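## Task

Get the red wire fully inside the clamp meter's jaws and shut them completely around it, holding them shut for several seconds with no interruption, then remove the meter from that wire. Shutting the jaws around any other wire means failure. Afterwards return the meter to its original spot on its hook, oriented as before, with the jaws completely shut around the hook. Nothing counts as done if it stays in place only because the robot holds it. Finally release the meter and pull the hand away.

## Robot and tools

Robot: a humanoid upper body on a stand past the table's -x edge (x = 0.18 m). Only its right arm and five-finger right hand move. Knocking or placing anything off the table is a failure.

World frame: origin on the table-top plane roughly beneath the pelvis, z = 0 at the table surface, +z up, +x across the table away from the robot, robot's right toward -y. The right shoulder sits about 0.28 m above the pelvis (pelvis 0.01-0.14 m above the table), 0.14 m toward -y, 0.06 m toward +x; the hand point cannot go beyond 0.59 m from it. Reported positions get less accurate at long reach.

Hand point: a spot fixed to the palm, 0.05 m in front of it, where index pad meets thumb tip in a pinch. Its local axes: +z along straightened fingers (fingertips 0.06-0.07 m past it), +y out of the palm, +x across the palm toward the little finger. A wrist bracket on the little-finger side protrudes 0.03 m beyond the point along +y and 0.11 m across, and can collide. A full-hand wrap with the thumb turned in front fits objects 0.035-0.08 m wide; turn the thumb before contact.

execute_actions(actions): a list of actions run in sequence; an empty list just returns state and images. Each action is a list of up to 15 rows, one per 1/30 s step; if fewer, the final row repeats to fill 15 steps. A row is 14 numbers, each in [-1, 1], in this order: dx, dy, dz, rx, ry, rz, little, ring, middle, index, thumb_bend, thumb_turn, force_limit, speed. The first six are an offset (not a pose) in the hand point's own axes, measured from the hand point's pose at the start of that action (for the first action of a call, the last pose any result reported); every row refers to that same start, not the previous row. Scale: 1.0 = 0.6 m for dx..dz, 180 degrees for the rotation vector rx, ry, rz. The six finger numbers are absolute targets: +1 straight/open, -1 fully closed; thumb_turn +1 beside the palm, -1 opposite the fingers. A pinch is roughly index -0.22, thumb_bend -0.75, thumb_turn -0.57. force_limit maps -1..+1 linearly to about 0..10 N fingertip stopping force (0..15 N for both thumb motors), applies only when closing. speed maps -1..+1 to near zero..full (full = whole travel in 0.6 s); close at -0.9 or below for a gentle grip.

Each control step the commanded pose is clipped to within 70 mm and 16 degrees of the measured pose, so big offsets need several actions; position is favoured over orientation when both cannot be met.

move(target, speed, blocking): target is one row as above; its offset is taken from the pose in the latest result showing one. The hand point follows a straight path there; speed in m/s, 0.002-0.5 (default 0.25), rotation capped at twice that in rad/s. Paths last 0.5-10 s and are cut off at 10 s. It does not avoid obstacles; faster motion and aiming further beyond a contact both hit harder. Hand numbers are sent at the start. blocking=false returns after 0.5 s while motion continues; then only wait or stop are accepted until a result shows it ended. The result adds a move: line (done, off_target, moving, held, fault) plus limits (paced = pose clipped, held = some steps blocked, after which motion can surge).

wait(seconds): 0-10 s, the arm keeps its last command; returns early if a running move ends. stop(): brakes a running move; needs room. zoom_image(camera, region): camera is "cam_wrist", region [x0, y0, x1, y1] in pixels of its 504x504 image, at most 504 px each side. show_instructions(): shows the scene's reference images. finished_scene(scene): ends the current scene by its number; irreversible, and the goal must hold at that moment.

Results: hand point position (m) and quaternion wxyz in the world frame; Hand target (where the controller is now heading); joint positions and torques (drive output, noisy, nonzero in free air); step readings with HELD on blocked steps; a pose unreachable line when the clearance check altered a command. Hand lists, in motor order: hand_measured (positions on the target scale), hand_stopped_by (moving, target, force, stalled, fault), hand_load_n (fingertip N, positive pushing open). A grip lost shows as loads near 0. Motors move only when their target changes by 0.01 or more, then lock; resend the same numbers to keep a grip, send further-closed targets with higher force_limit to squeeze, more-open targets to loosen. A faulted motor stays locked.

Camera: cam_wrist, fisheye, 504x504, calibration given with K, distortion and a world-to-camera transform, accurate to about half a degree and a few mm.

Avoid: contact torque reaching a joint's limit (23.2 N m for shoulder, elbow, wrist roll; 4.65 N m for wrist pitch and yaw, including held weight) halts the arm for 10 s and drops the rest of the call. Prolonged loads heat motors: a MOTOR HOT warning appears at 90 °C, and at 120 °C the arm goes limp and falls. Also avoid drops, slips, slams and forceful pushes. The robot keeps its last command while you think.

Each tool is called after ">>>" in YAML: its name, and indented under it one key for each argument.

Reference images:

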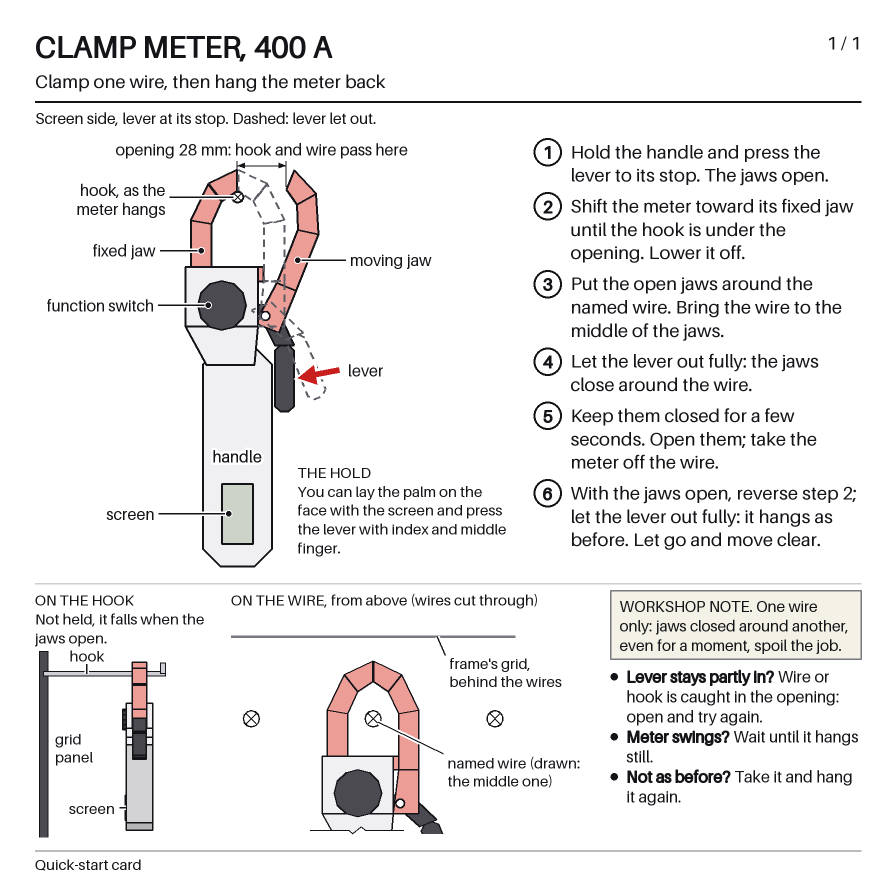

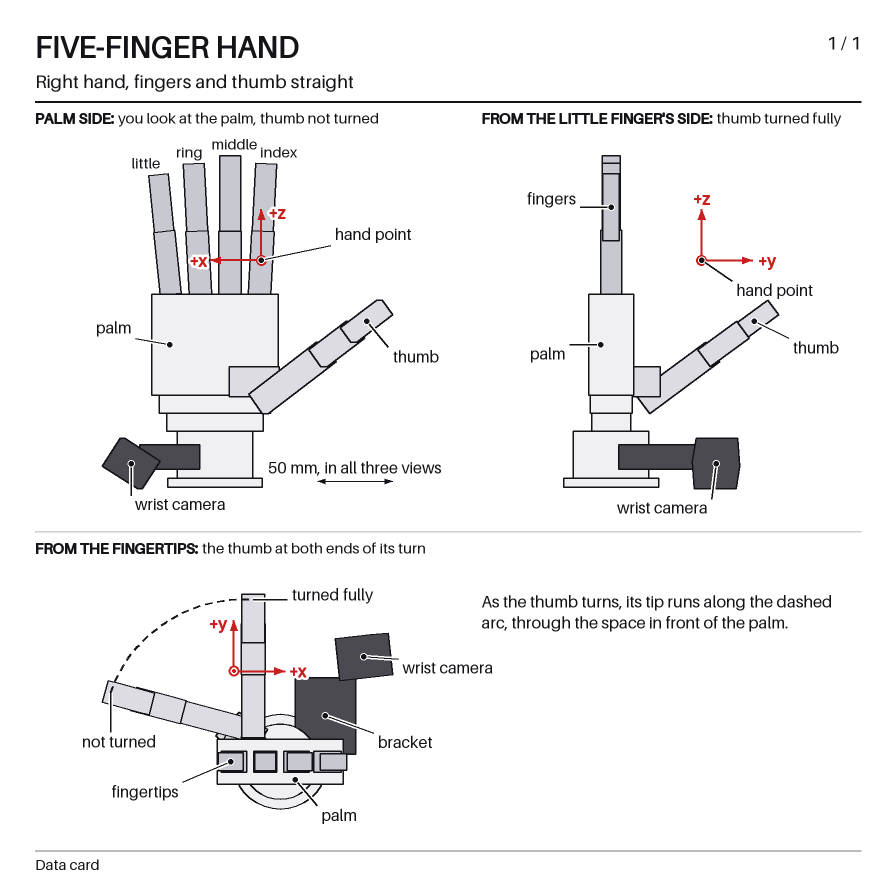

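## Session

I'll start by looking at the current state.

>>> execute_actions:
  actions: []

Scene clock: 0.00 s.
end_effector_position=(+0.2400, +0.0499, +0.2223) hand_measured=(+1.000, +1.000, +1.000, +1.000, +1.000, +1.000) hand_load_n=(+0.0, +0.0, +0.0, +0.0, +0.0, +0.0) hand_stopped_by=(target, target, target, target, target, target) hand_force_limit=0.00 hand_speed=-0.80 end_effector_quat_wxyz=(+0.653, -0.664, -0.075, -0.355)
Joint positions: [-0.296 -0.583  0.084 -0.973 -1.014 -0.593  0.449]
Joint velocities: [ 0.014  0.006  0.009  0.    -0.009  0.     0.   ]
Joint torques (N m, as the arm reports them, + toward a larger angle): no reading
Hand target: +0.240, +0.050, +0.222; +0.653, -0.664, -0.075, -0.355

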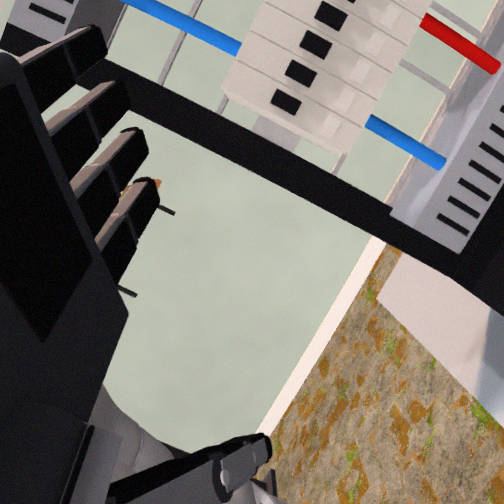

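>>> zoom_image:
  camera: "cam_wrist"
  region: [60, 120, 260, 320]

>>> zoom_image:
  camera: "cam_wrist"
  region: [200, 0, 504, 304]

Region (60, 120, 260, 320) of cam_wrist's 504x504 image, scaled by 2.520, with more detail than that image has.

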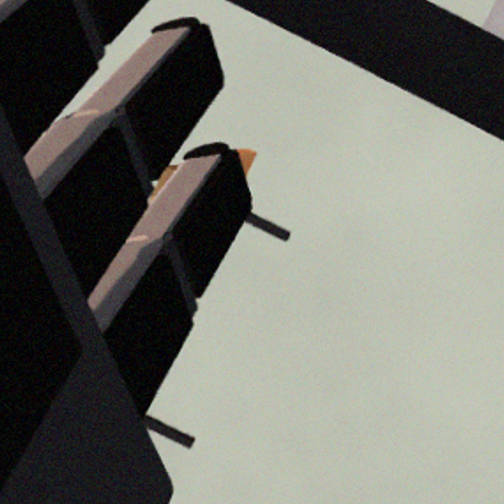

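Region (200, 0, 504, 304) of cam_wrist's 504x504 image, scaled by 1.658, with more detail than that image has.

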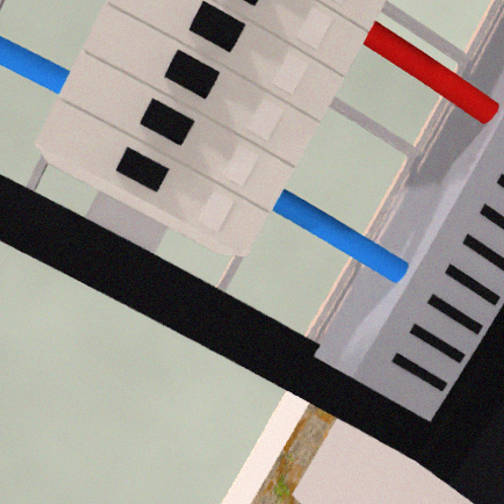

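>>> move:
  target: [0.117, 0.074, -0.062, -0.0949, 0.1357, -0.0178, 1, 1, 1, 1, 1, 1, 0, 0]
  speed: 0.15

Scene clock: 7.83 s.
end_effector_position=(+0.3002, -0.0134, +0.2200) hand_measured=(+1.000, +1.000, +1.000, +1.000, +1.000, +1.000) hand_load_n=(+0.0, +0.0, +0.0, +0.0, +0.0, +0.0) hand_stopped_by=(target, target, target, target, target, target) hand_force_limit=0.00 hand_speed=0.00 end_effector_quat_wxyz=(-0.558, +0.665, -0.086, +0.488)
Joint positions: [-0.253 -0.018 -0.316 -1.016 -1.076 -0.938  0.863]
Joint velocities: [ 0.005  0.014 -0.018  0.006  0.002  0.     0.   ]
Joint torques (N m, as the arm reports them, + toward a larger angle): [-2.56  0.66 -0.6  -2.53  0.28  0.72 -0.57]
Hand target: +0.301, -0.014, +0.221; -0.557, +0.664, -0.088, +0.491
Off the commanded pose: 0.004 m, 4 deg.
joint sent to its limit — the command would take joint 2 (shoulder roll) past its upper limit and joint 4 (elbow) past its lower limit, so those joints were sent only as far as their limits.
move: off_target
camera_calibration (this result's frames):
cam_wrist: T_world_to_cam=[[0.358346, -0.244773, -0.900929, 0.0934766], [-0.89588, 0.181337, -0.405605, 0.354904], [0.262653, 0.952472, -0.154306, 0.095776], [0, 0, 0, 1]] pos_world=[0.259299, -0.132701, 0.242946]

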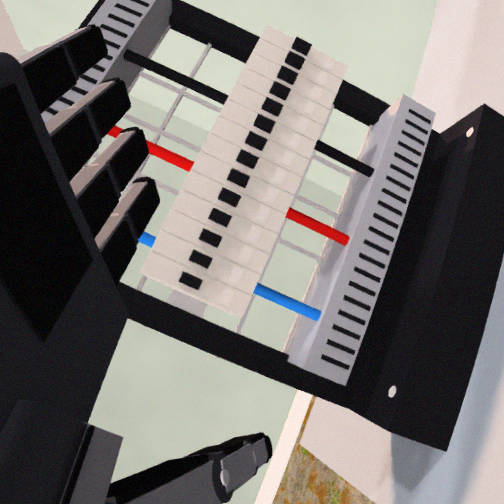

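>>> move:
  target: [0.0983, 0.0828, -0.0255, -0.092, 0.138, 0.078, 1, 1, 1, 1, 1, 1, 0, 0]
  speed: 0.15

Scene clock: 12.57 s.
end_effector_position=(+0.3400, -0.0790, +0.2074) hand_measured=(+1.000, +1.000, +1.000, +1.000, +1.000, +1.000) hand_load_n=(+0.0, +0.0, +0.0, +0.0, +0.0, +0.0) hand_stopped_by=(target, target, target, target, target, target) hand_force_limit=0.00 hand_speed=0.00 end_effector_quat_wxyz=(-0.514, +0.614, -0.329, +0.501)
Joint positions: [-0.2   -0.018 -0.259 -1.016 -1.29  -0.489  0.937]
Joint velocities: [ 0.012  0.011  0.005 -0.011 -0.006  0.002  0.003]
Joint torques (N m, as the arm reports them, + toward a larger angle): [-1.97 -0.51 -0.89 -2.92  0.22  0.38 -0.53]
Hand target: +0.340, -0.079, +0.208; -0.514, +0.613, -0.329, +0.502
Off the commanded pose: 0.003 m, 6 deg.
joint sent to its limit — the command would take joint 2 (shoulder roll) past its upper limit and joint 4 (elbow) past its lower limit, so those joints were sent only as far as their limits.
move: off_target
camera_calibration (this result's frames):
cam_wrist: T_world_to_cam=[[0.0819731, -0.105412, -0.991044, 0.175483], [-0.799415, 0.586867, -0.128544, 0.339037], [0.595161, 0.802792, -0.0361603, -0.00352281], [0, 0, 0, 1]] pos_world=[0.258743, -0.177643, 0.217365]

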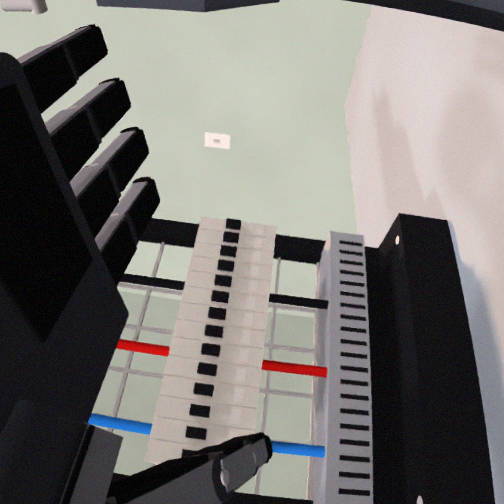

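>>> zoom_image:
  camera: "cam_wrist"
  region: [0, 0, 504, 120]

Region (0, 0, 504, 120) of cam_wrist's 504x504 image, scaled by 1.000; it fills the top 120 rows of this view, and the rest is white.

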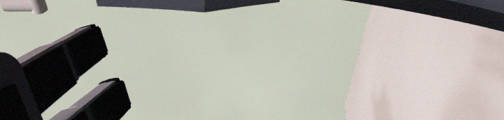

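>>> move:
  target: [-0.124, 0.051, -0.004, 0, 0, 0.7, -0.3, -0.3, -0.3, -0.3, 1, 1, 0, 1]
  speed: 0.25

Scene clock: 27.57 s.
end_effector_position=(+0.3230, -0.0270, +0.1720) hand_measured=(-0.300, -0.300, -0.300, -0.300, +1.000, +1.000) hand_load_n=(+0.0, +0.0, +0.0, +0.0, +0.0, +0.0) hand_stopped_by=(target, target, target, target, target, target) hand_force_limit=0.00 hand_speed=1.00 end_effector_quat_wxyz=(+0.721, -0.099, +0.676, +0.116)
Joint positions: [ 0.214 -0.018  0.122 -0.461  0.021 -0.042  0.249]
Joint velocities: [-0.002  0.    -0.011  0.    -0.006  0.     0.   ]
Joint torques (N m, as the arm reports them, + toward a larger angle): [-0.88  0.45 -0.74 -4.35  0.1  -0.93 -0.07]
Hand target: +0.323, -0.027, +0.173; +0.722, -0.099, +0.675, +0.115
Off the commanded pose: 0.017 m, 19 deg; orientation clipped at the last step of the last action.
move: held; limits=paced,held; held on 26 of 141 steps, including the last
pose unreachable: on one or more control steps of this call, first in action 0 (counted from 0), an arm could not follow its commanded pose, so it was not sent that pose on those steps. On the call's last step it was still not sent that pose. It may still have moved: this result reports where it is.
cause: the commanded pose would bring a part of the arm (just beyond joint 3 (shoulder yaw)) too close to the robot's own body.
camera_calibration (this result's frames):
cam_wrist: T_world_to_cam=[[-0.29237, 0.941199, 0.169306, 0.0969286], [-0.573091, -0.314172, 0.756877, 0.040674], [0.765563, 0.12426, 0.631247, -0.224637], [0, 0, 0, 1]] pos_world=[0.223623, -0.0505371, 0.0946058]

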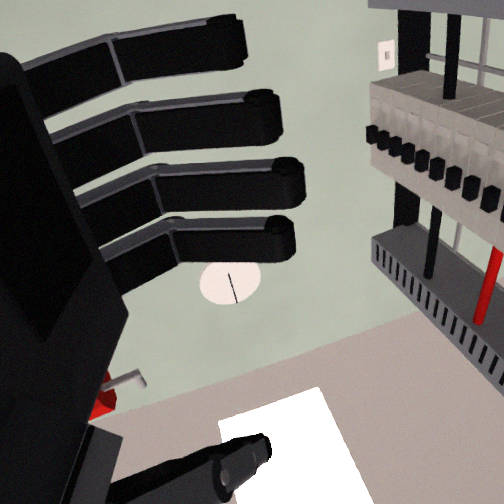

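>>> move:
  target: [-0.0405, -0.1575, -0.1227, 0.05, 0.02, -0.004, -0.3, -0.3, -0.3, -0.3, 1, 1, 0, 1]
  speed: 0.15

Scene clock: 32.70 s.
end_effector_position=(+0.2794, -0.1410, +0.1922) hand_measured=(-0.300, -0.300, -0.300, -0.300, +1.000, +1.000) hand_load_n=(+0.0, +0.0, +0.0, +0.0, +0.0, +0.0) hand_stopped_by=(target, target, target, target, target, target) hand_force_limit=0.00 hand_speed=1.00 end_effector_quat_wxyz=(+0.708, -0.048, +0.702, +0.055)
Joint positions: [ 0.479 -0.025 -0.377 -0.709  0.333  0.072  0.529]
Joint velocities: [ 0.012  0.012 -0.023 -0.009 -0.002  0.012  0.007]
Joint torques (N m, as the arm reports them, + toward a larger angle): [ 1.08 -0.79 -1.18 -4.34  0.21 -0.68 -0.03]
Hand target: +0.279, -0.141, +0.192; +0.707, -0.049, +0.703, +0.054
Off the commanded pose: 0.002 m, 0 deg.
joint sent to its limit — the command would take joint 1 (shoulder pitch) past its upper limit, so that joint was sent only as far as its limit.
move: done
camera_calibration (this result's frames):
cam_wrist: T_world_to_cam=[[-0.129531, 0.977715, 0.165211, 0.148492], [-0.571991, -0.209775, 0.792982, -0.0279093], [0.809968, 0.00821623, 0.586417, -0.209997], [0, 0, 0, 1]] pos_world=[0.173361, -0.149312, 0.120745]

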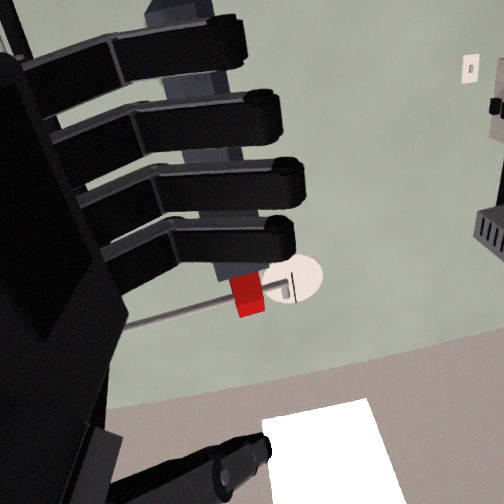

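>>> execute_actions:
  actions:
    - [[0,0,0,0,0,0,1,1,1,1,1,1,0,0.5]]

Scene clock: 37.23 s.
end_effector_position=(+0.2794, -0.1410, +0.1922) hand_measured=(+0.692, +0.692, +0.692, +0.692, +1.000, +1.000) hand_load_n=(+0.0, +0.5, +0.5, +0.5, +0.0, +0.0) hand_stopped_by=(moving, moving, moving, moving, target, target) hand_force_limit=0.00 hand_speed=0.50 end_effector_quat_wxyz=(+0.708, -0.048, +0.702, +0.055)
Joint positions: [ 0.479 -0.025 -0.377 -0.709  0.333  0.072  0.53 ]
Joint velocities: [ 0.017 -0.006  0.006  0.    -0.003  0.     0.   ]
Joint torques (N m, as the arm reports them, + toward a larger angle): [ 0.92 -0.93 -1.21 -3.69  0.35 -0.79 -0.13]
Hand target: +0.279, -0.141, +0.192; +0.708, -0.048, +0.702, +0.055
Off the commanded pose: 0.000 m, 0 deg.
Step readings (end_effector_position):
0: (+0.2794, -0.1410, +0.1922)
1: (+0.2794, -0.1410, +0.1922)
2: (+0.2794, -0.1410, +0.1922)
4: (+0.2794, -0.1410, +0.1922)
8: (+0.2794, -0.1410, +0.1922)
15: end_effector_position above
camera_calibration (this result's frames):
cam_wrist: T_world_to_cam=[[-0.129702, 0.977725, 0.165019, 0.148541], [-0.571695, -0.209716, 0.793211, -0.0279961], [0.81015, 0.00854033, 0.586161, -0.209902], [0, 0, 0, 1]] pos_world=[0.173313, -0.14931, 0.120731]

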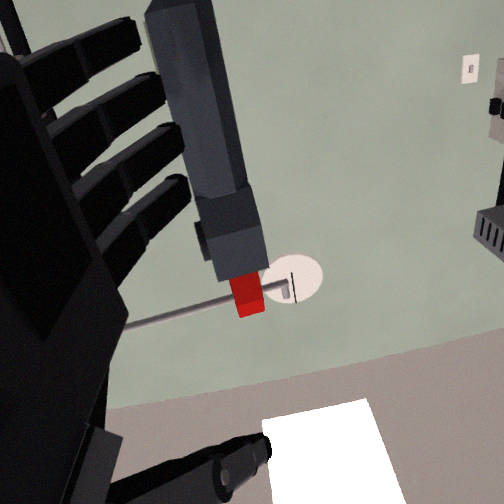

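>>> execute_actions:
  actions: []

>>> zoom_image:
  camera: "cam_wrist"
  region: [100, 150, 340, 350]

>>> zoom_image:
  camera: "cam_wrist"
  region: [0, 0, 280, 220]

Scene clock: 37.47 s.
end_effector_position=(+0.2794, -0.1410, +0.1922) hand_measured=(+1.000, +1.000, +1.000, +1.000, +1.000, +1.000) hand_load_n=(+0.0, +0.0, +0.0, +0.0, +0.0, +0.0) hand_stopped_by=(target, target, target, target, target, target) hand_force_limit=0.00 hand_speed=0.50 end_effector_quat_wxyz=(+0.708, -0.048, +0.702, +0.055)
Joint positions: [ 0.479 -0.025 -0.377 -0.709  0.333  0.072  0.53 ]
Joint velocities: [ 0.002 -0.009 -0.018 -0.002 -0.011  0.     0.   ]
Joint torques (N m, as the arm reports them, + toward a larger angle): [ 0.89 -0.6  -1.44 -3.94 -0.01 -0.87 -0.03]
Hand target: +0.279, -0.141, +0.192; +0.708, -0.048, +0.702, +0.055
Off the commanded pose: 0.000 m, 0 deg.
camera_calibration (this result's frames):
cam_wrist: T_world_to_cam=[[-0.129636, 0.977734, 0.16502, 0.148536], [-0.571708, -0.209678, 0.793212, -0.0279864], [0.810151, 0.00848591, 0.58616, -0.209914], [0, 0, 0, 1]] pos_world=[0.173318, -0.149316, 0.120731]

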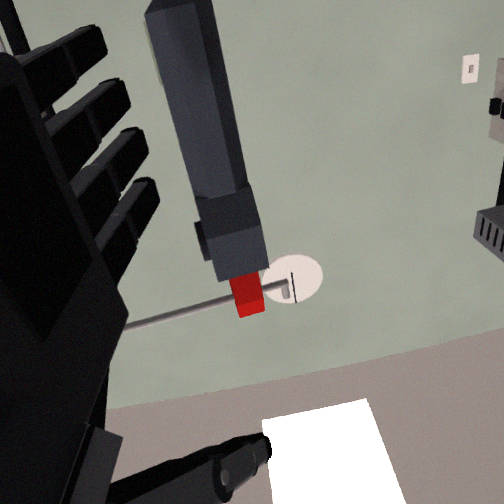

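Region (100, 150, 340, 350) of cam_wrist's 504x504 image, scaled by 2.100, with more detail than that image has.

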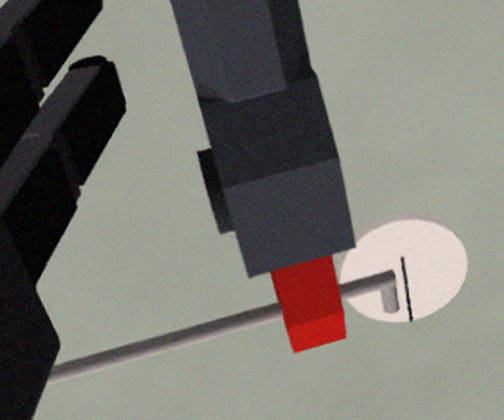

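Region (0, 0, 280, 220) of cam_wrist's 504x504 image, scaled by 1.800, with more detail than that image has; it fills the top 396 rows of this view, and the rest is white.

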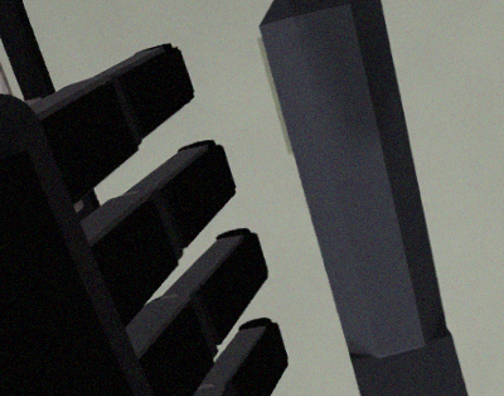

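>>> move:
  target: [-0.0703, -0.0218, 0.1163, 0.0797, 0.0026, -0.0032, 1, 1, 1, 1, 1, -1, 0, 1]
  speed: 0.1

Scene clock: 55.73 s.
end_effector_position=(+0.3529, -0.1432, +0.2344) hand_measured=(+1.000, +1.000, +1.000, +1.000, +1.000, -1.000) hand_load_n=(+0.0, +0.0, +0.0, +0.0, +0.0, +0.0) hand_stopped_by=(target, target, target, target, target, target) hand_force_limit=0.00 hand_speed=1.00 end_effector_quat_wxyz=(+0.705, +0.037, +0.707, -0.032)
Joint positions: [ 0.087 -0.025 -0.226 -0.981  0.147  0.677  0.046]
Joint velocities: [-0.012 -0.008  0.009  0.003  0.003  0.004 -0.003]
Joint torques (N m, as the arm reports them, + toward a larger angle): [-1.5  -0.07 -1.   -3.65 -0.4  -0.9  -0.18]
Hand target: +0.353, -0.143, +0.235; +0.706, +0.036, +0.707, -0.035
Off the commanded pose: 0.003 m, 1 deg.
move: done
camera_calibration (this result's frames):
cam_wrist: T_world_to_cam=[[0.112653, 0.980358, 0.161888, 0.0688536], [-0.595796, -0.0637415, 0.800603, 0.00777633], [0.795196, -0.186643, 0.576912, -0.314677], [0, 0, 0, 1]] pos_world=[0.247106, -0.125738, 0.164169]

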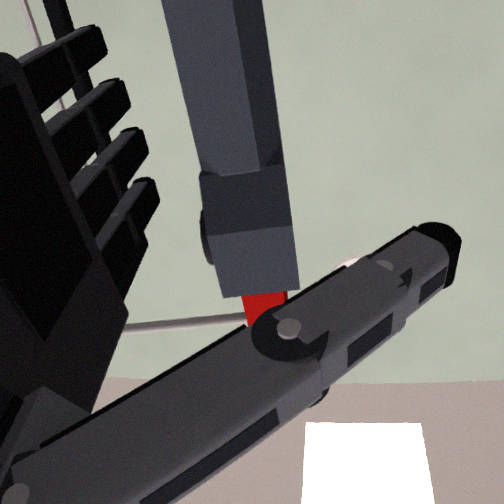

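>>> zoom_image:
  camera: "cam_wrist"
  region: [150, 130, 350, 330]

Region (150, 130, 350, 330) of cam_wrist's 504x504 image, scaled by 2.520, with more detail than that image has.

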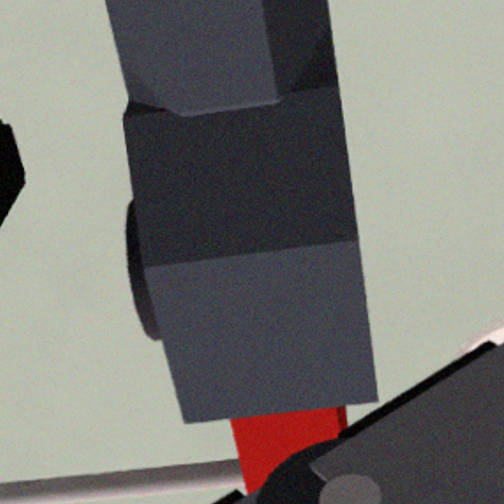

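>>> move:
  target: [0.0057, 0, 0.1283, 0, 0, 0, 1, 1, 1, 1, 1, -1, 0, 1]
  speed: 0.06

Scene clock: 61.10 s.
end_effector_position=(+0.4290, -0.1515, +0.2310) hand_measured=(+1.000, +1.000, +1.000, +1.000, +1.000, -1.000) hand_load_n=(+0.0, +0.0, +0.0, +0.0, +0.0, +0.0) hand_stopped_by=(target, target, target, target, target, target) hand_force_limit=0.00 hand_speed=1.00 end_effector_quat_wxyz=(+0.705, +0.039, +0.707, -0.029)
Joint positions: [-0.295 -0.109 -0.267 -0.591  0.136  0.667  0.017]
Joint velocities: [-0.014  0.002 -0.011  0.002 -0.008 -0.002 -0.002]
Joint torques (N m, as the arm reports them, + toward a larger angle): [-3.9  -1.75 -1.06 -3.75 -0.58 -1.02 -0.15]
Hand target: +0.429, -0.154, +0.231; +0.706, +0.040, +0.706, -0.033
Off the commanded pose: 0.001 m, 0 deg.
move: done
camera_calibration (this result's frames):
cam_wrist: T_world_to_cam=[[0.110845, 0.979355, 0.169049, 0.0678806], [-0.596113, -0.0705851, 0.799792, 0.0545181], [0.795212, -0.189426, 0.575982, -0.375023], [0, 0, 0, 1]] pos_world=[0.323198, -0.13367, 0.160928]

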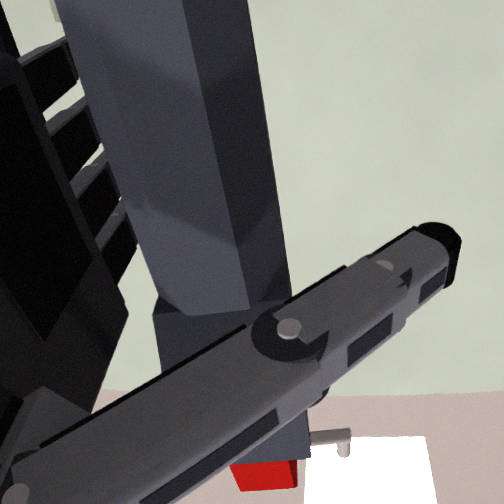

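>>> zoom_image:
  camera: "cam_wrist"
  region: [100, 230, 320, 400]

>>> zoom_image:
  camera: "cam_wrist"
  region: [200, 380, 400, 504]

Region (100, 230, 320, 400) of cam_wrist's 504x504 image, scaled by 2.291, with more detail than that image has; it fills the top 389 rows of this view, and the rest is white.

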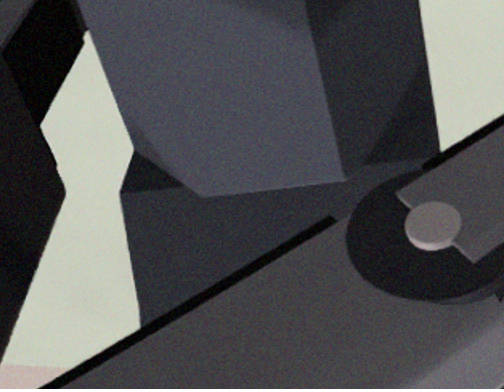

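Region (200, 380, 400, 504) of cam_wrist's 504x504 image, scaled by 2.520, with more detail than that image has; it fills the top 312 rows of this view, and the rest is white.

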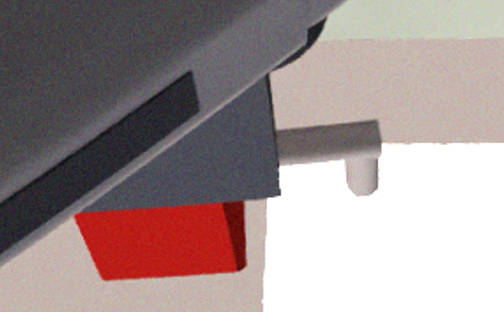

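>>> move:
  target: [0, 0.0233, 0.035, 0, 0, 0, 1, 1, 1, 1, 1, -1, 0, 1]
  speed: 0.03

Scene clock: 65.23 s.
end_effector_position=(+0.4509, -0.1402, +0.2309) hand_measured=(+1.000, +1.000, +1.000, +1.000, +1.000, -1.000) hand_load_n=(+0.0, +0.0, +0.0, +0.0, +0.0, +0.0) hand_stopped_by=(target, target, target, target, target, target) hand_force_limit=0.00 hand_speed=1.00 end_effector_quat_wxyz=(+0.705, +0.040, +0.708, -0.028)
Joint positions: [-0.393 -0.105 -0.222 -0.476  0.111  0.642 -0.029]
Joint velocities: [ 0.018 -0.009  0.     0.006 -0.003  0.    -0.005]
Joint torques (N m, as the arm reports them, + toward a larger angle): [-5.03 -0.62 -1.07 -3.59 -0.02 -0.97 -0.14]
Hand target: +0.451, -0.140, +0.231; +0.705, +0.040, +0.707, -0.029
Off the commanded pose: 0.001 m, 0 deg.
move: done
camera_calibration (this result's frames):
cam_wrist: T_world_to_cam=[[0.110126, 0.979011, 0.171492, 0.0542072], [-0.595055, -0.0732587, 0.800339, 0.0675175], [0.796104, -0.190185, 0.574498, -0.390409], [0, 0, 0, 1]] pos_world=[0.345013, -0.122373, 0.160956]

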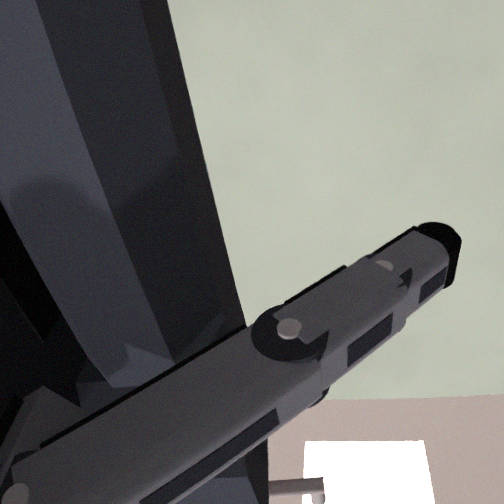

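>>> execute_actions:
  actions:
    - [[0,0,0,0,0,0,0.0,0.0,1,1,0.3,-1,-0.4,0.3]]

Scene clock: 66.30 s.
end_effector_position=(+0.4509, -0.1403, +0.2309) hand_measured=(+0.140, +0.140, +1.000, +1.000, +0.458, -1.000) hand_load_n=(+0.0, -0.5, +0.0, +0.0, +0.0, -0.5) hand_stopped_by=(moving, moving, target, target, moving, target) hand_force_limit=-0.40 hand_speed=0.30 end_effector_quat_wxyz=(+0.705, +0.040, +0.708, -0.028)
Joint positions: [-0.393 -0.105 -0.222 -0.476  0.111  0.642 -0.029]
Joint velocities: [ 0.     0.005  0.011 -0.003  0.008  0.     0.001]
Joint torques (N m, as the arm reports them, + toward a larger angle): [-4.26 -0.95 -0.98 -3.53  0.06 -0.88  0.03]
Hand target: +0.451, -0.140, +0.231; +0.705, +0.040, +0.708, -0.028
Off the commanded pose: 0.000 m, 0 deg.
Step readings (end_effector_position):
0: (+0.4509, -0.1403, +0.2309)
1: (+0.4509, -0.1403, +0.2309)
2: (+0.4509, -0.1403, +0.2309)
4: (+0.4509, -0.1403, +0.2309)
8: (+0.4509, -0.1403, +0.2309)
15: end_effector_position above
camera_calibration (this result's frames):
cam_wrist: T_world_to_cam=[[0.110297, 0.978991, 0.171496, 0.0541594], [-0.595128, -0.0731433, 0.800295, 0.0675663], [0.796026, -0.190332, 0.574558, -0.390429], [0, 0, 0, 1]] pos_world=[0.345029, -0.122391, 0.160963]

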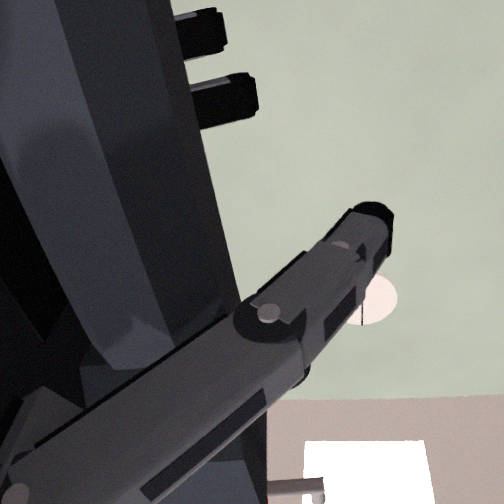

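>>> execute_actions:
  actions: []

Scene clock: 66.53 s.
end_effector_position=(+0.4509, -0.1403, +0.2309) hand_measured=(+0.000, +0.000, +1.000, +1.000, +0.300, -1.000) hand_load_n=(+0.0, +0.0, +0.0, +0.0, +0.0, -0.5) hand_stopped_by=(target, target, target, target, target, target) hand_force_limit=-0.40 hand_speed=0.30 end_effector_quat_wxyz=(+0.705, +0.040, +0.708, -0.028)
Joint positions: [-0.393 -0.105 -0.222 -0.476  0.111  0.642 -0.029]
Joint velocities: [ 0.    -0.006  0.012  0.     0.005  0.     0.   ]
Joint torques (N m, as the arm reports them, + toward a larger angle): [-3.82 -0.93 -1.22 -3.56 -0.3  -0.97 -0.08]
Hand target: +0.451, -0.140, +0.231; +0.705, +0.040, +0.708, -0.028
Off the commanded pose: 0.000 m, 0 deg.
camera_calibration (this result's frames):
cam_wrist: T_world_to_cam=[[0.110293, 0.978992, 0.171496, 0.0541605], [-0.595128, -0.0731458, 0.800295, 0.0675658], [0.796027, -0.190329, 0.574558, -0.390429], [0, 0, 0, 1]] pos_world=[0.345029, -0.12239, 0.160963]

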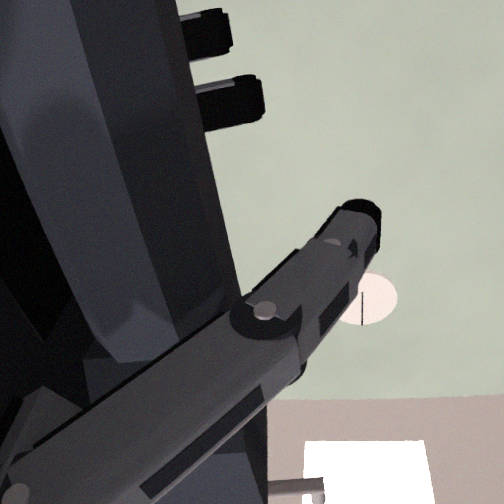

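>>> move:
  target: [0.0067, 0, -0.01, 0, 0, 0, 0.0, 0.0, 1, 1, 0.6, -1, -0.4, -0.6]
  speed: 0.015

Scene clock: 72.00 s.
end_effector_position=(+0.4454, -0.1404, +0.2264) hand_measured=(+0.000, +0.000, +1.000, +1.000, +0.600, -1.000) hand_load_n=(+0.0, +0.0, +0.0, +0.0, +0.0, +0.0) hand_stopped_by=(target, target, target, target, target, target) hand_force_limit=-0.40 hand_speed=-0.60 end_effector_quat_wxyz=(+0.704, +0.040, +0.709, -0.029)
Joint positions: [-0.357 -0.099 -0.215 -0.493  0.111  0.625 -0.029]
Joint velocities: [-0.003 -0.002  0.002  0.002  0.005  0.     0.   ]
Joint torques (N m, as the arm reports them, + toward a larger angle): [-3.62 -0.71 -1.04 -3.85  0.04 -1.12 -0.01]
Hand target: +0.445, -0.139, +0.227; +0.705, +0.039, +0.708, -0.028
Off the commanded pose: 0.001 m, 0 deg.
move: done
camera_calibration (this result's frames):
cam_wrist: T_world_to_cam=[[0.112034, 0.979025, 0.170173, 0.0552333], [-0.593182, -0.0715025, 0.801887, 0.066886], [0.797235, -0.190782, 0.572729, -0.383597], [0, 0, 0, 1]] pos_world=[0.339305, -0.122476, 0.156663]

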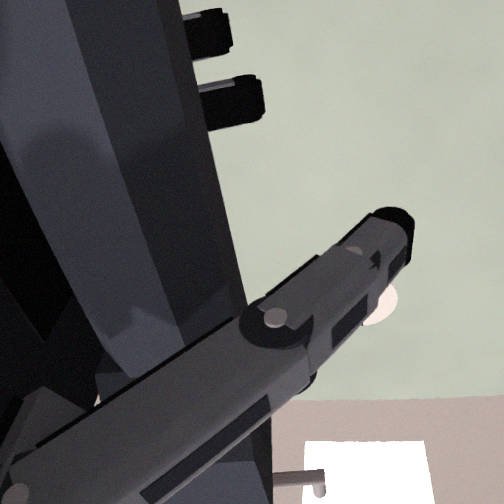

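>>> execute_actions:
  actions: []

>>> zoom_image:
  camera: "cam_wrist"
  region: [0, 250, 280, 504]

Scene clock: 72.33 s.
end_effector_position=(+0.4454, -0.1404, +0.2264) hand_measured=(+0.000, +0.000, +1.000, +1.000, +0.600, -1.000) hand_load_n=(+0.0, +0.0, +0.0, +0.0, +0.0, +0.0) hand_stopped_by=(target, target, target, target, target, target) hand_force_limit=-0.40 hand_speed=-0.60 end_effector_quat_wxyz=(+0.704, +0.040, +0.709, -0.029)
Joint positions: [-0.357 -0.099 -0.215 -0.493  0.111  0.625 -0.029]
Joint velocities: [-0.017  0.    -0.009 -0.006  0.008  0.     0.   ]
Joint torques (N m, as the arm reports them, + toward a larger angle): [-3.83 -0.87 -0.85 -4.06 -0.38 -1.08 -0.04]
Hand target: +0.445, -0.139, +0.227; +0.705, +0.039, +0.708, -0.028
Off the commanded pose: 0.001 m, 0 deg.
camera_calibration (this result's frames):
cam_wrist: T_world_to_cam=[[0.112031, 0.979025, 0.170172, 0.0552336], [-0.593183, -0.0715036, 0.801886, 0.0668863], [0.797234, -0.19078, 0.572731, -0.383597], [0, 0, 0, 1]] pos_world=[0.339305, -0.122475, 0.156663]

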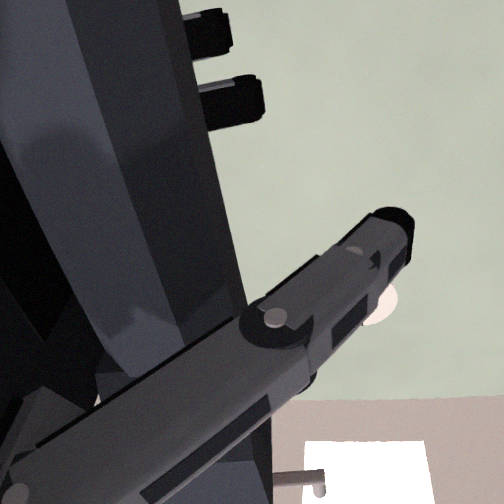

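Region (0, 250, 280, 504) of cam_wrist's 504x504 image, scaled by 1.800, with more detail than that image has; it fills the top 457 rows of this view, and the rest is white.

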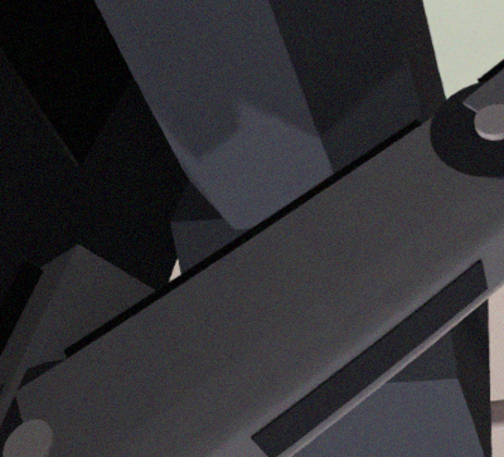

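>>> execute_actions:
  actions:
    - [[0,0.001,0,0,0,0,-0.4,-0.4,1,1,0.0,-1,-0.4,-0.2],[0,0.002,0,0,0,0,-0.4,-0.4,1,1,0.0,-1,-0.4,-0.2],[0,0.003,0,0,0,0,-0.4,-0.4,1,1,0.0,-1,-0.4,-0.2],[0,0.004,0,0,0,0,-0.4,-0.4,1,1,0.0,-1,-0.4,-0.2],[0,0.005,0,0,0,0,-0.4,-0.4,1,1,0.0,-1,-0.4,-0.2]]
    - [[0,0,0,0,0,0,-0.4,-0.4,1,1,0.0,-1,-0.4,-0.2]]

Scene clock: 74.13 s.
end_effector_position=(+0.4456, -0.1383, +0.2258) hand_measured=(-0.400, -0.400, +1.000, +1.000, +0.000, -1.000) hand_load_n=(+0.0, +0.0, +0.0, +0.0, +0.0, +0.0) hand_stopped_by=(target, target, target, target, target, target) hand_force_limit=-0.40 hand_speed=-0.20 end_effector_quat_wxyz=(+0.703, +0.040, +0.709, -0.028)
Joint positions: [-0.357 -0.096 -0.205 -0.493  0.11   0.625 -0.039]
Joint velocities: [-0.005 -0.011 -0.006 -0.005  0.011  0.     0.   ]
Joint torques (N m, as the arm reports them, + toward a larger angle): [-3.94 -1.1  -1.48 -4.29  0.03 -0.98 -0.07]
Hand target: +0.446, -0.138, +0.226; +0.703, +0.040, +0.709, -0.028
Off the commanded pose: 0.000 m, 0 deg.
Step readings (end_effector_position; steps 1 to 15: 1st action; 16 to 30: 2nd action):
0: (+0.4454, -0.1404, +0.2264)
1: (+0.4454, -0.1404, +0.2264)
2: (+0.4454, -0.1404, +0.2264)
4: (+0.4454, -0.1399, +0.2262)
8: (+0.4455, -0.1380, +0.2258)
15: (+0.4456, -0.1383, +0.2258)
16: (+0.4456, -0.1383, +0.2258)
17: (+0.4456, -0.1383, +0.2258)
19: (+0.4456, -0.1383, +0.2258)
23: (+0.4456, -0.1383, +0.2258)
30: end_effector_position above
camera_calibration (this result's frames):
cam_wrist: T_world_to_cam=[[0.11267, 0.978765, 0.171241, 0.0526804], [-0.592093, -0.0722655, 0.802623, 0.0668759], [0.797955, -0.191822, 0.571378, -0.383246], [0, 0, 0, 1]] pos_world=[0.339474, -0.120244, 0.156281]

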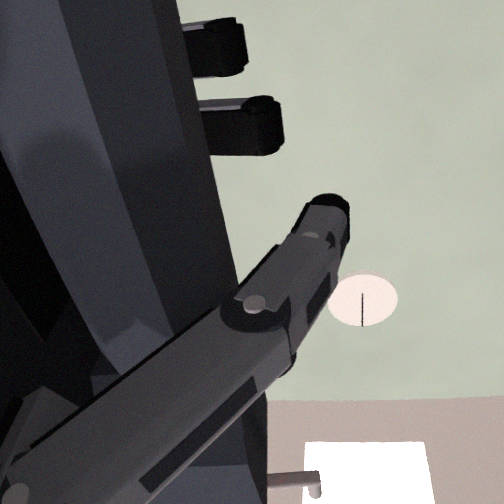

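>>> execute_actions:
  actions:
    - [[0,0,0,0,0,0,-0.55,-0.55,1,1,-0.4,-1,-0.4,-0.3]]
    - [[0,0,0,0,0,0,-0.55,-0.55,1,1,-0.4,-1,-0.4,-0.3]]

Scene clock: 77.20 s.
end_effector_position=(+0.4456, -0.1378, +0.2258) hand_measured=(-0.550, -0.550, +1.000, +1.000, -0.398, -1.000) hand_load_n=(+0.0, +0.0, +0.0, +0.0, +0.5, +0.0) hand_stopped_by=(target, target, target, target, target, target) hand_force_limit=-0.40 hand_speed=-0.30 end_effector_quat_wxyz=(+0.703, +0.040, +0.709, -0.028)
Joint positions: [-0.357 -0.096 -0.204 -0.493  0.11   0.625 -0.039]
Joint velocities: [-0.006  0.    -0.014  0.009  0.     0.     0.   ]
Joint torques (N m, as the arm reports them, + toward a larger angle): [-3.79 -0.96 -1.1  -3.96 -0.59 -0.99 -0.09]
Hand target: +0.446, -0.138, +0.226; +0.703, +0.040, +0.709, -0.028
Off the commanded pose: 0.001 m, 0 deg.
Step readings (end_effector_position; steps 1 to 15: 1st action; 16 to 30: 2nd action):
0: (+0.4456, -0.1383, +0.2258)
1: (+0.4456, -0.1383, +0.2258)
2: (+0.4456, -0.1383, +0.2258)
4: (+0.4456, -0.1383, +0.2258)
8: (+0.4456, -0.1383, +0.2258)
15: (+0.4456, -0.1383, +0.2258)
16: (+0.4456, -0.1383, +0.2258)
17: (+0.4456, -0.1383, +0.2258)
19: (+0.4456, -0.1378, +0.2258)
23: (+0.4456, -0.1378, +0.2258)
30: end_effector_position above
camera_calibration (this result's frames):
cam_wrist: T_world_to_cam=[[0.111089, 0.978966, 0.171128, 0.0529224], [-0.592001, -0.0731226, 0.802613, 0.0667371], [0.798245, -0.190469, 0.571425, -0.383079], [0, 0, 0, 1]] pos_world=[0.33942, -0.119894, 0.156281]

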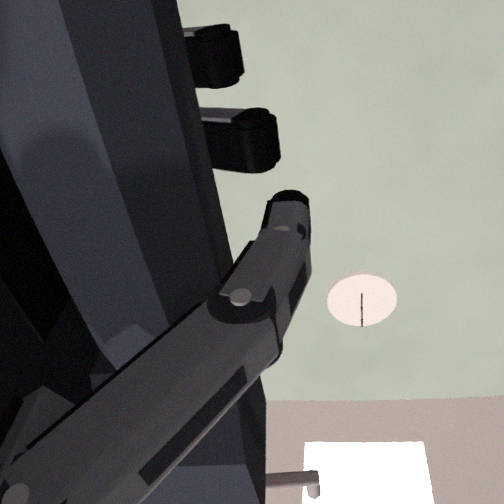

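>>> execute_actions:
  actions:
    - [[0,0,0,0,0,0,-1,-1,1,1,-0.4,-1,0.2,-0.7]]
    - [[0,0,0,0,0,0,-1,-1,1,1,-0.4,-1,0.2,-0.7]]

Scene clock: 78.60 s.
end_effector_position=(+0.4452, -0.1359, +0.2264) hand_measured=(-0.696, -0.710, +1.000, +1.000, -0.398, -1.000) hand_load_n=(+4.5, +10.0, +0.0, +0.0, +2.5, +0.5) hand_stopped_by=(force, force, target, target, target, target) hand_force_limit=0.20 hand_speed=-0.70 end_effector_quat_wxyz=(+0.704, +0.037, +0.708, -0.026)
Joint positions: [-0.356 -0.096 -0.201 -0.494  0.11   0.623 -0.035]
Joint velocities: [-0.014 -0.014  0.005  0.003  0.012  0.     0.   ]
Joint torques (N m, as the arm reports them, + toward a larger angle): [-4.02 -1.05 -0.9  -3.67  0.09 -1.   -0.03]
Hand target: +0.445, -0.136, +0.226; +0.704, +0.037, +0.708, -0.026
Off the commanded pose: 0.000 m, 0 deg.
Step readings (end_effector_position; steps 1 to 15: 1st action; 16 to 30: 2nd action):
0: (+0.4456, -0.1378, +0.2258)
1: (+0.4456, -0.1378, +0.2258)
2: (+0.4456, -0.1378, +0.2258)
4: (+0.4456, -0.1378, +0.2258)
8: (+0.4453, -0.1363, +0.2263)
15: (+0.4452, -0.1359, +0.2264)
16: (+0.4452, -0.1359, +0.2264)
17: (+0.4452, -0.1359, +0.2264)
19: (+0.4452, -0.1359, +0.2264)
23: (+0.4452, -0.1359, +0.2264)
30: end_effector_position above
camera_calibration (this result's frames):
cam_wrist: T_world_to_cam=[[0.104217, 0.979775, 0.170821, 0.054226], [-0.593291, -0.0766032, 0.801335, 0.06657], [0.798213, -0.18486, 0.573308, -0.38243], [0, 0, 0, 1]] pos_world=[0.339105, -0.118726, 0.156643]

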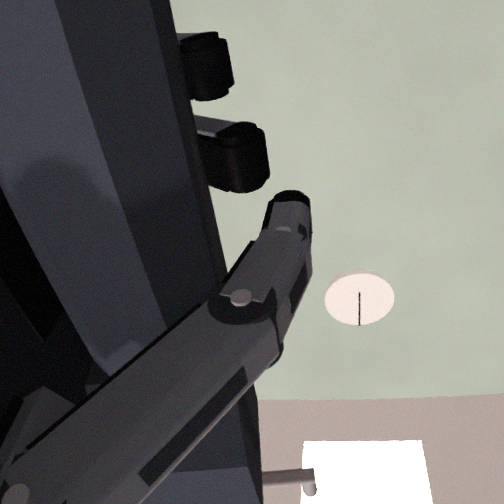

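>>> execute_actions:
  actions:
    - [[0,0,0,0,0,0,-0.95,-1,1,1,-1,-1,0.4,-0.85]]
    - [[0,0,0,0,0,0,-0.95,-1,1,1,-1,-1,0.4,-0.85]]

Scene clock: 82.37 s.
end_effector_position=(+0.4450, -0.1357, +0.2270) hand_measured=(-0.710, -0.710, +1.000, +1.000, -0.502, -1.000) hand_load_n=(+7.5, +8.5, +0.0, +0.0, +10.0, +4.0) hand_stopped_by=(force, force, target, target, force, target) hand_force_limit=0.40 hand_speed=-0.85 end_effector_quat_wxyz=(+0.705, +0.037, +0.708, -0.026)
Joint positions: [-0.356 -0.096 -0.201 -0.495  0.11   0.622 -0.034]
Joint velocities: [ 0.009  0.006 -0.009 -0.005 -0.011  0.     0.   ]
Joint torques (N m, as the arm reports them, + toward a larger angle): [-4.31 -0.85 -1.11 -3.66 -0.29 -0.93 -0.1 ]
Hand target: +0.445, -0.136, +0.227; +0.705, +0.037, +0.708, -0.026
Off the commanded pose: 0.000 m, 0 deg.
Step readings (end_effector_position; steps 1 to 15: 1st action; 16 to 30: 2nd action):
0: (+0.4452, -0.1359, +0.2264)
1: (+0.4452, -0.1359, +0.2264)
2: (+0.4452, -0.1359, +0.2264)
4: (+0.4452, -0.1359, +0.2266)
8: (+0.4452, -0.1359, +0.2266)
15: (+0.4452, -0.1358, +0.2266)
16: (+0.4451, -0.1358, +0.2267)
17: (+0.4451, -0.1358, +0.2268)
19: (+0.4451, -0.1358, +0.2268)
23: (+0.4450, -0.1357, +0.2270)
30: end_effector_position above
camera_calibration (this result's frames):
cam_wrist: T_world_to_cam=[[0.103028, 0.979898, 0.170837, 0.0545198], [-0.594992, -0.0769226, 0.800042, 0.0670059], [0.797101, -0.184074, 0.575107, -0.382372], [0, 0, 0, 1]] pos_world=[0.33904, -0.118654, 0.156983]

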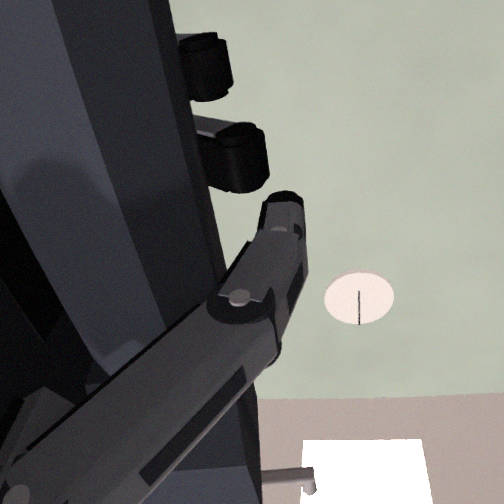

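>>> execute_actions:
  actions:
    - [[-0.001,0,0,0,0,0,-0.95,-1,0.4,0.4,-1,-1,0.4,0.0],[-0.002,0,0,0,0,0,-0.95,-1,0.4,0.4,-1,-1,0.4,0.0],[-0.003,0,0,0,0,0,-0.95,-1,0.4,0.4,-1,-1,0.4,0.0],[-0.004,0,0,0,0,0,-0.95,-1,0.4,0.4,-1,-1,0.4,0.0],[-0.005,0,0,0,0,0,-0.95,-1,0.4,0.4,-1,-1,0.4,0.0],[-0.006,0,0,0,0,0,-0.95,-1,0.4,0.4,-1,-1,0.4,0.0],[-0.007,0,0,0,0,0,-0.95,-1,0.4,0.4,-1,-1,0.4,0.0],[-0.008,0,0,0,0,0,-0.95,-1,0.4,0.4,-1,-1,0.4,0.0]]

Scene clock: 84.33 s.
end_effector_position=(+0.4451, -0.1353, +0.2293) hand_measured=(-0.710, -0.710, +0.400, +0.400, -0.502, -1.000) hand_load_n=(+5.5, +8.0, +0.0, +0.0, +7.0, +4.5) hand_stopped_by=(force, force, moving, moving, force, target) hand_force_limit=0.40 hand_speed=0.00 end_effector_quat_wxyz=(+0.703, +0.037, +0.710, -0.025)
Joint positions: [-0.367 -0.096 -0.205 -0.514  0.11   0.657 -0.035]
Joint velocities: [-0.046 -0.002 -0.002 -0.003  0.005  0.     0.   ]
Joint torques (N m, as the arm reports them, + toward a larger angle): [-5.27 -1.46 -1.25 -4.79 -0.33 -1.29 -0.01]
Hand target: +0.445, -0.136, +0.232; +0.705, +0.037, +0.708, -0.025
Off the commanded pose: 0.003 m, 0 deg.
Step readings (end_effector_position):
0: (+0.4450, -0.1357, +0.2270)
1: (+0.4450, -0.1357, +0.2270)
2: (+0.4450, -0.1357, +0.2270)
4: (+0.4448, -0.1357, +0.2269)
8: (+0.4447, -0.1355, +0.2270)
15: end_effector_position above
camera_calibration (this result's frames):
cam_wrist: T_world_to_cam=[[0.103533, 0.979873, 0.170674, 0.0535131], [-0.589793, -0.0776897, 0.803809, 0.0619513], [0.80089, -0.183882, 0.569879, -0.384072], [0, 0, 0, 1]] pos_world=[0.338598, -0.118247, 0.159944]

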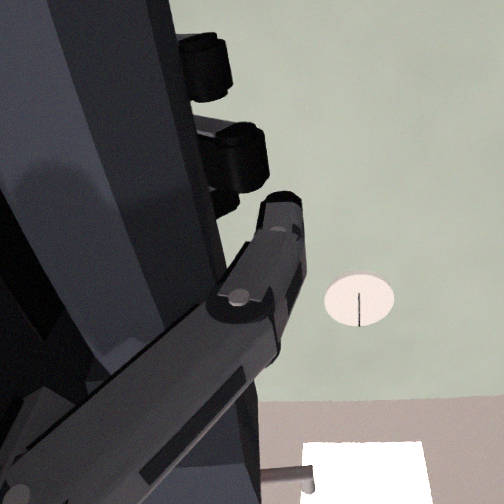

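>>> execute_actions:
  actions:
    - [[0,0,0,0,0,0,-0.95,-1,0.0,0.0,-1,-1,0.6,-0.4]]

Scene clock: 85.13 s.
end_effector_position=(+0.4452, -0.1351, +0.2301) hand_measured=(-0.710, -0.710, +0.004, +0.004, -0.502, -1.000) hand_load_n=(+4.5, +7.5, +3.5, +0.0, +6.5, +4.5) hand_stopped_by=(force, force, moving, moving, force, target) hand_force_limit=0.60 hand_speed=-0.40 end_effector_quat_wxyz=(+0.704, +0.037, +0.709, -0.025)
Joint positions: [-0.368 -0.096 -0.205 -0.514  0.11   0.657 -0.035]
Joint velocities: [ 0.     0.014 -0.005 -0.008  0.012  0.     0.   ]
Joint torques (N m, as the arm reports them, + toward a larger angle): [-5.02 -0.77 -1.06 -4.46 -0.41 -1.45 -0.15]
Hand target: +0.445, -0.135, +0.229; +0.703, +0.037, +0.710, -0.025
Off the commanded pose: 0.001 m, 0 deg.
Step readings (end_effector_position):
0: (+0.4452, -0.1351, +0.2301)
1: (+0.4452, -0.1351, +0.2301)
2: (+0.4452, -0.1351, +0.2301)
4: (+0.4452, -0.1351, +0.2301)
8: (+0.4452, -0.1351, +0.2301)
15: end_effector_position above
camera_calibration (this result's frames):
cam_wrist: T_world_to_cam=[[0.102794, 0.979897, 0.170985, 0.0534538], [-0.591494, -0.077986, 0.802529, 0.0623692], [0.79973, -0.183632, 0.571587, -0.384464], [0, 0, 0, 1]] pos_world=[0.338864, -0.118115, 0.160562]

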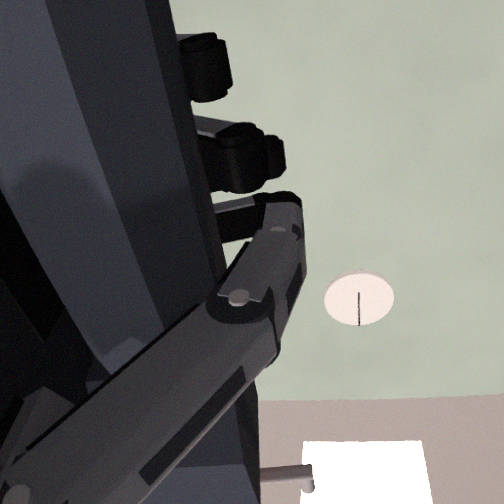

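>>> execute_actions:
  actions:
    - [[0,0,0,0,0,0,-0.95,-1,-0.25,-0.25,-1,-1,0.6,-0.6]]

Scene clock: 85.87 s.
end_effector_position=(+0.4452, -0.1351, +0.2301) hand_measured=(-0.710, -0.710, -0.248, -0.250, -0.502, -1.000) hand_load_n=(+3.5, +7.5, +5.0, +0.0, +5.5, +4.5) hand_stopped_by=(force, force, moving, moving, force, target) hand_force_limit=0.60 hand_speed=-0.60 end_effector_quat_wxyz=(+0.704, +0.037, +0.709, -0.025)
Joint positions: [-0.368 -0.096 -0.205 -0.514  0.11   0.657 -0.035]
Joint velocities: [ 0.003  0.006  0.008 -0.003  0.002  0.     0.   ]
Joint torques (N m, as the arm reports them, + toward a larger angle): [-4.75 -0.73 -0.71 -4.56 -0.13 -1.48 -0.08]
Hand target: +0.445, -0.135, +0.230; +0.704, +0.037, +0.709, -0.025
Off the commanded pose: 0.000 m, 0 deg.
Step readings (end_effector_position):
0: (+0.4452, -0.1351, +0.2301)
1: (+0.4452, -0.1351, +0.2301)
2: (+0.4452, -0.1351, +0.2301)
4: (+0.4452, -0.1351, +0.2301)
8: (+0.4452, -0.1351, +0.2301)
15: end_effector_position above
camera_calibration (this result's frames):
cam_wrist: T_world_to_cam=[[0.102799, 0.979896, 0.170985, 0.0534525], [-0.5915, -0.0779824, 0.802525, 0.0623715], [0.799725, -0.183636, 0.571592, -0.384465], [0, 0, 0, 1]] pos_world=[0.338864, -0.118116, 0.160563]

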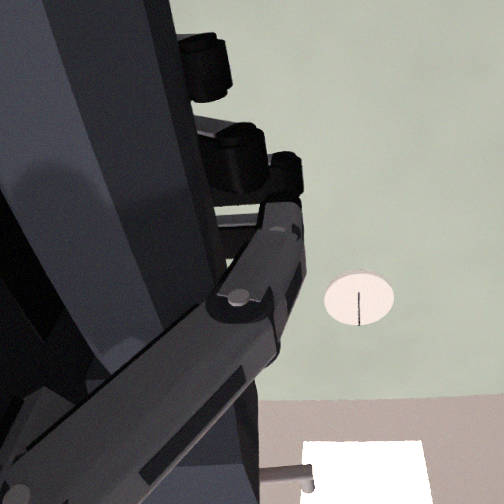

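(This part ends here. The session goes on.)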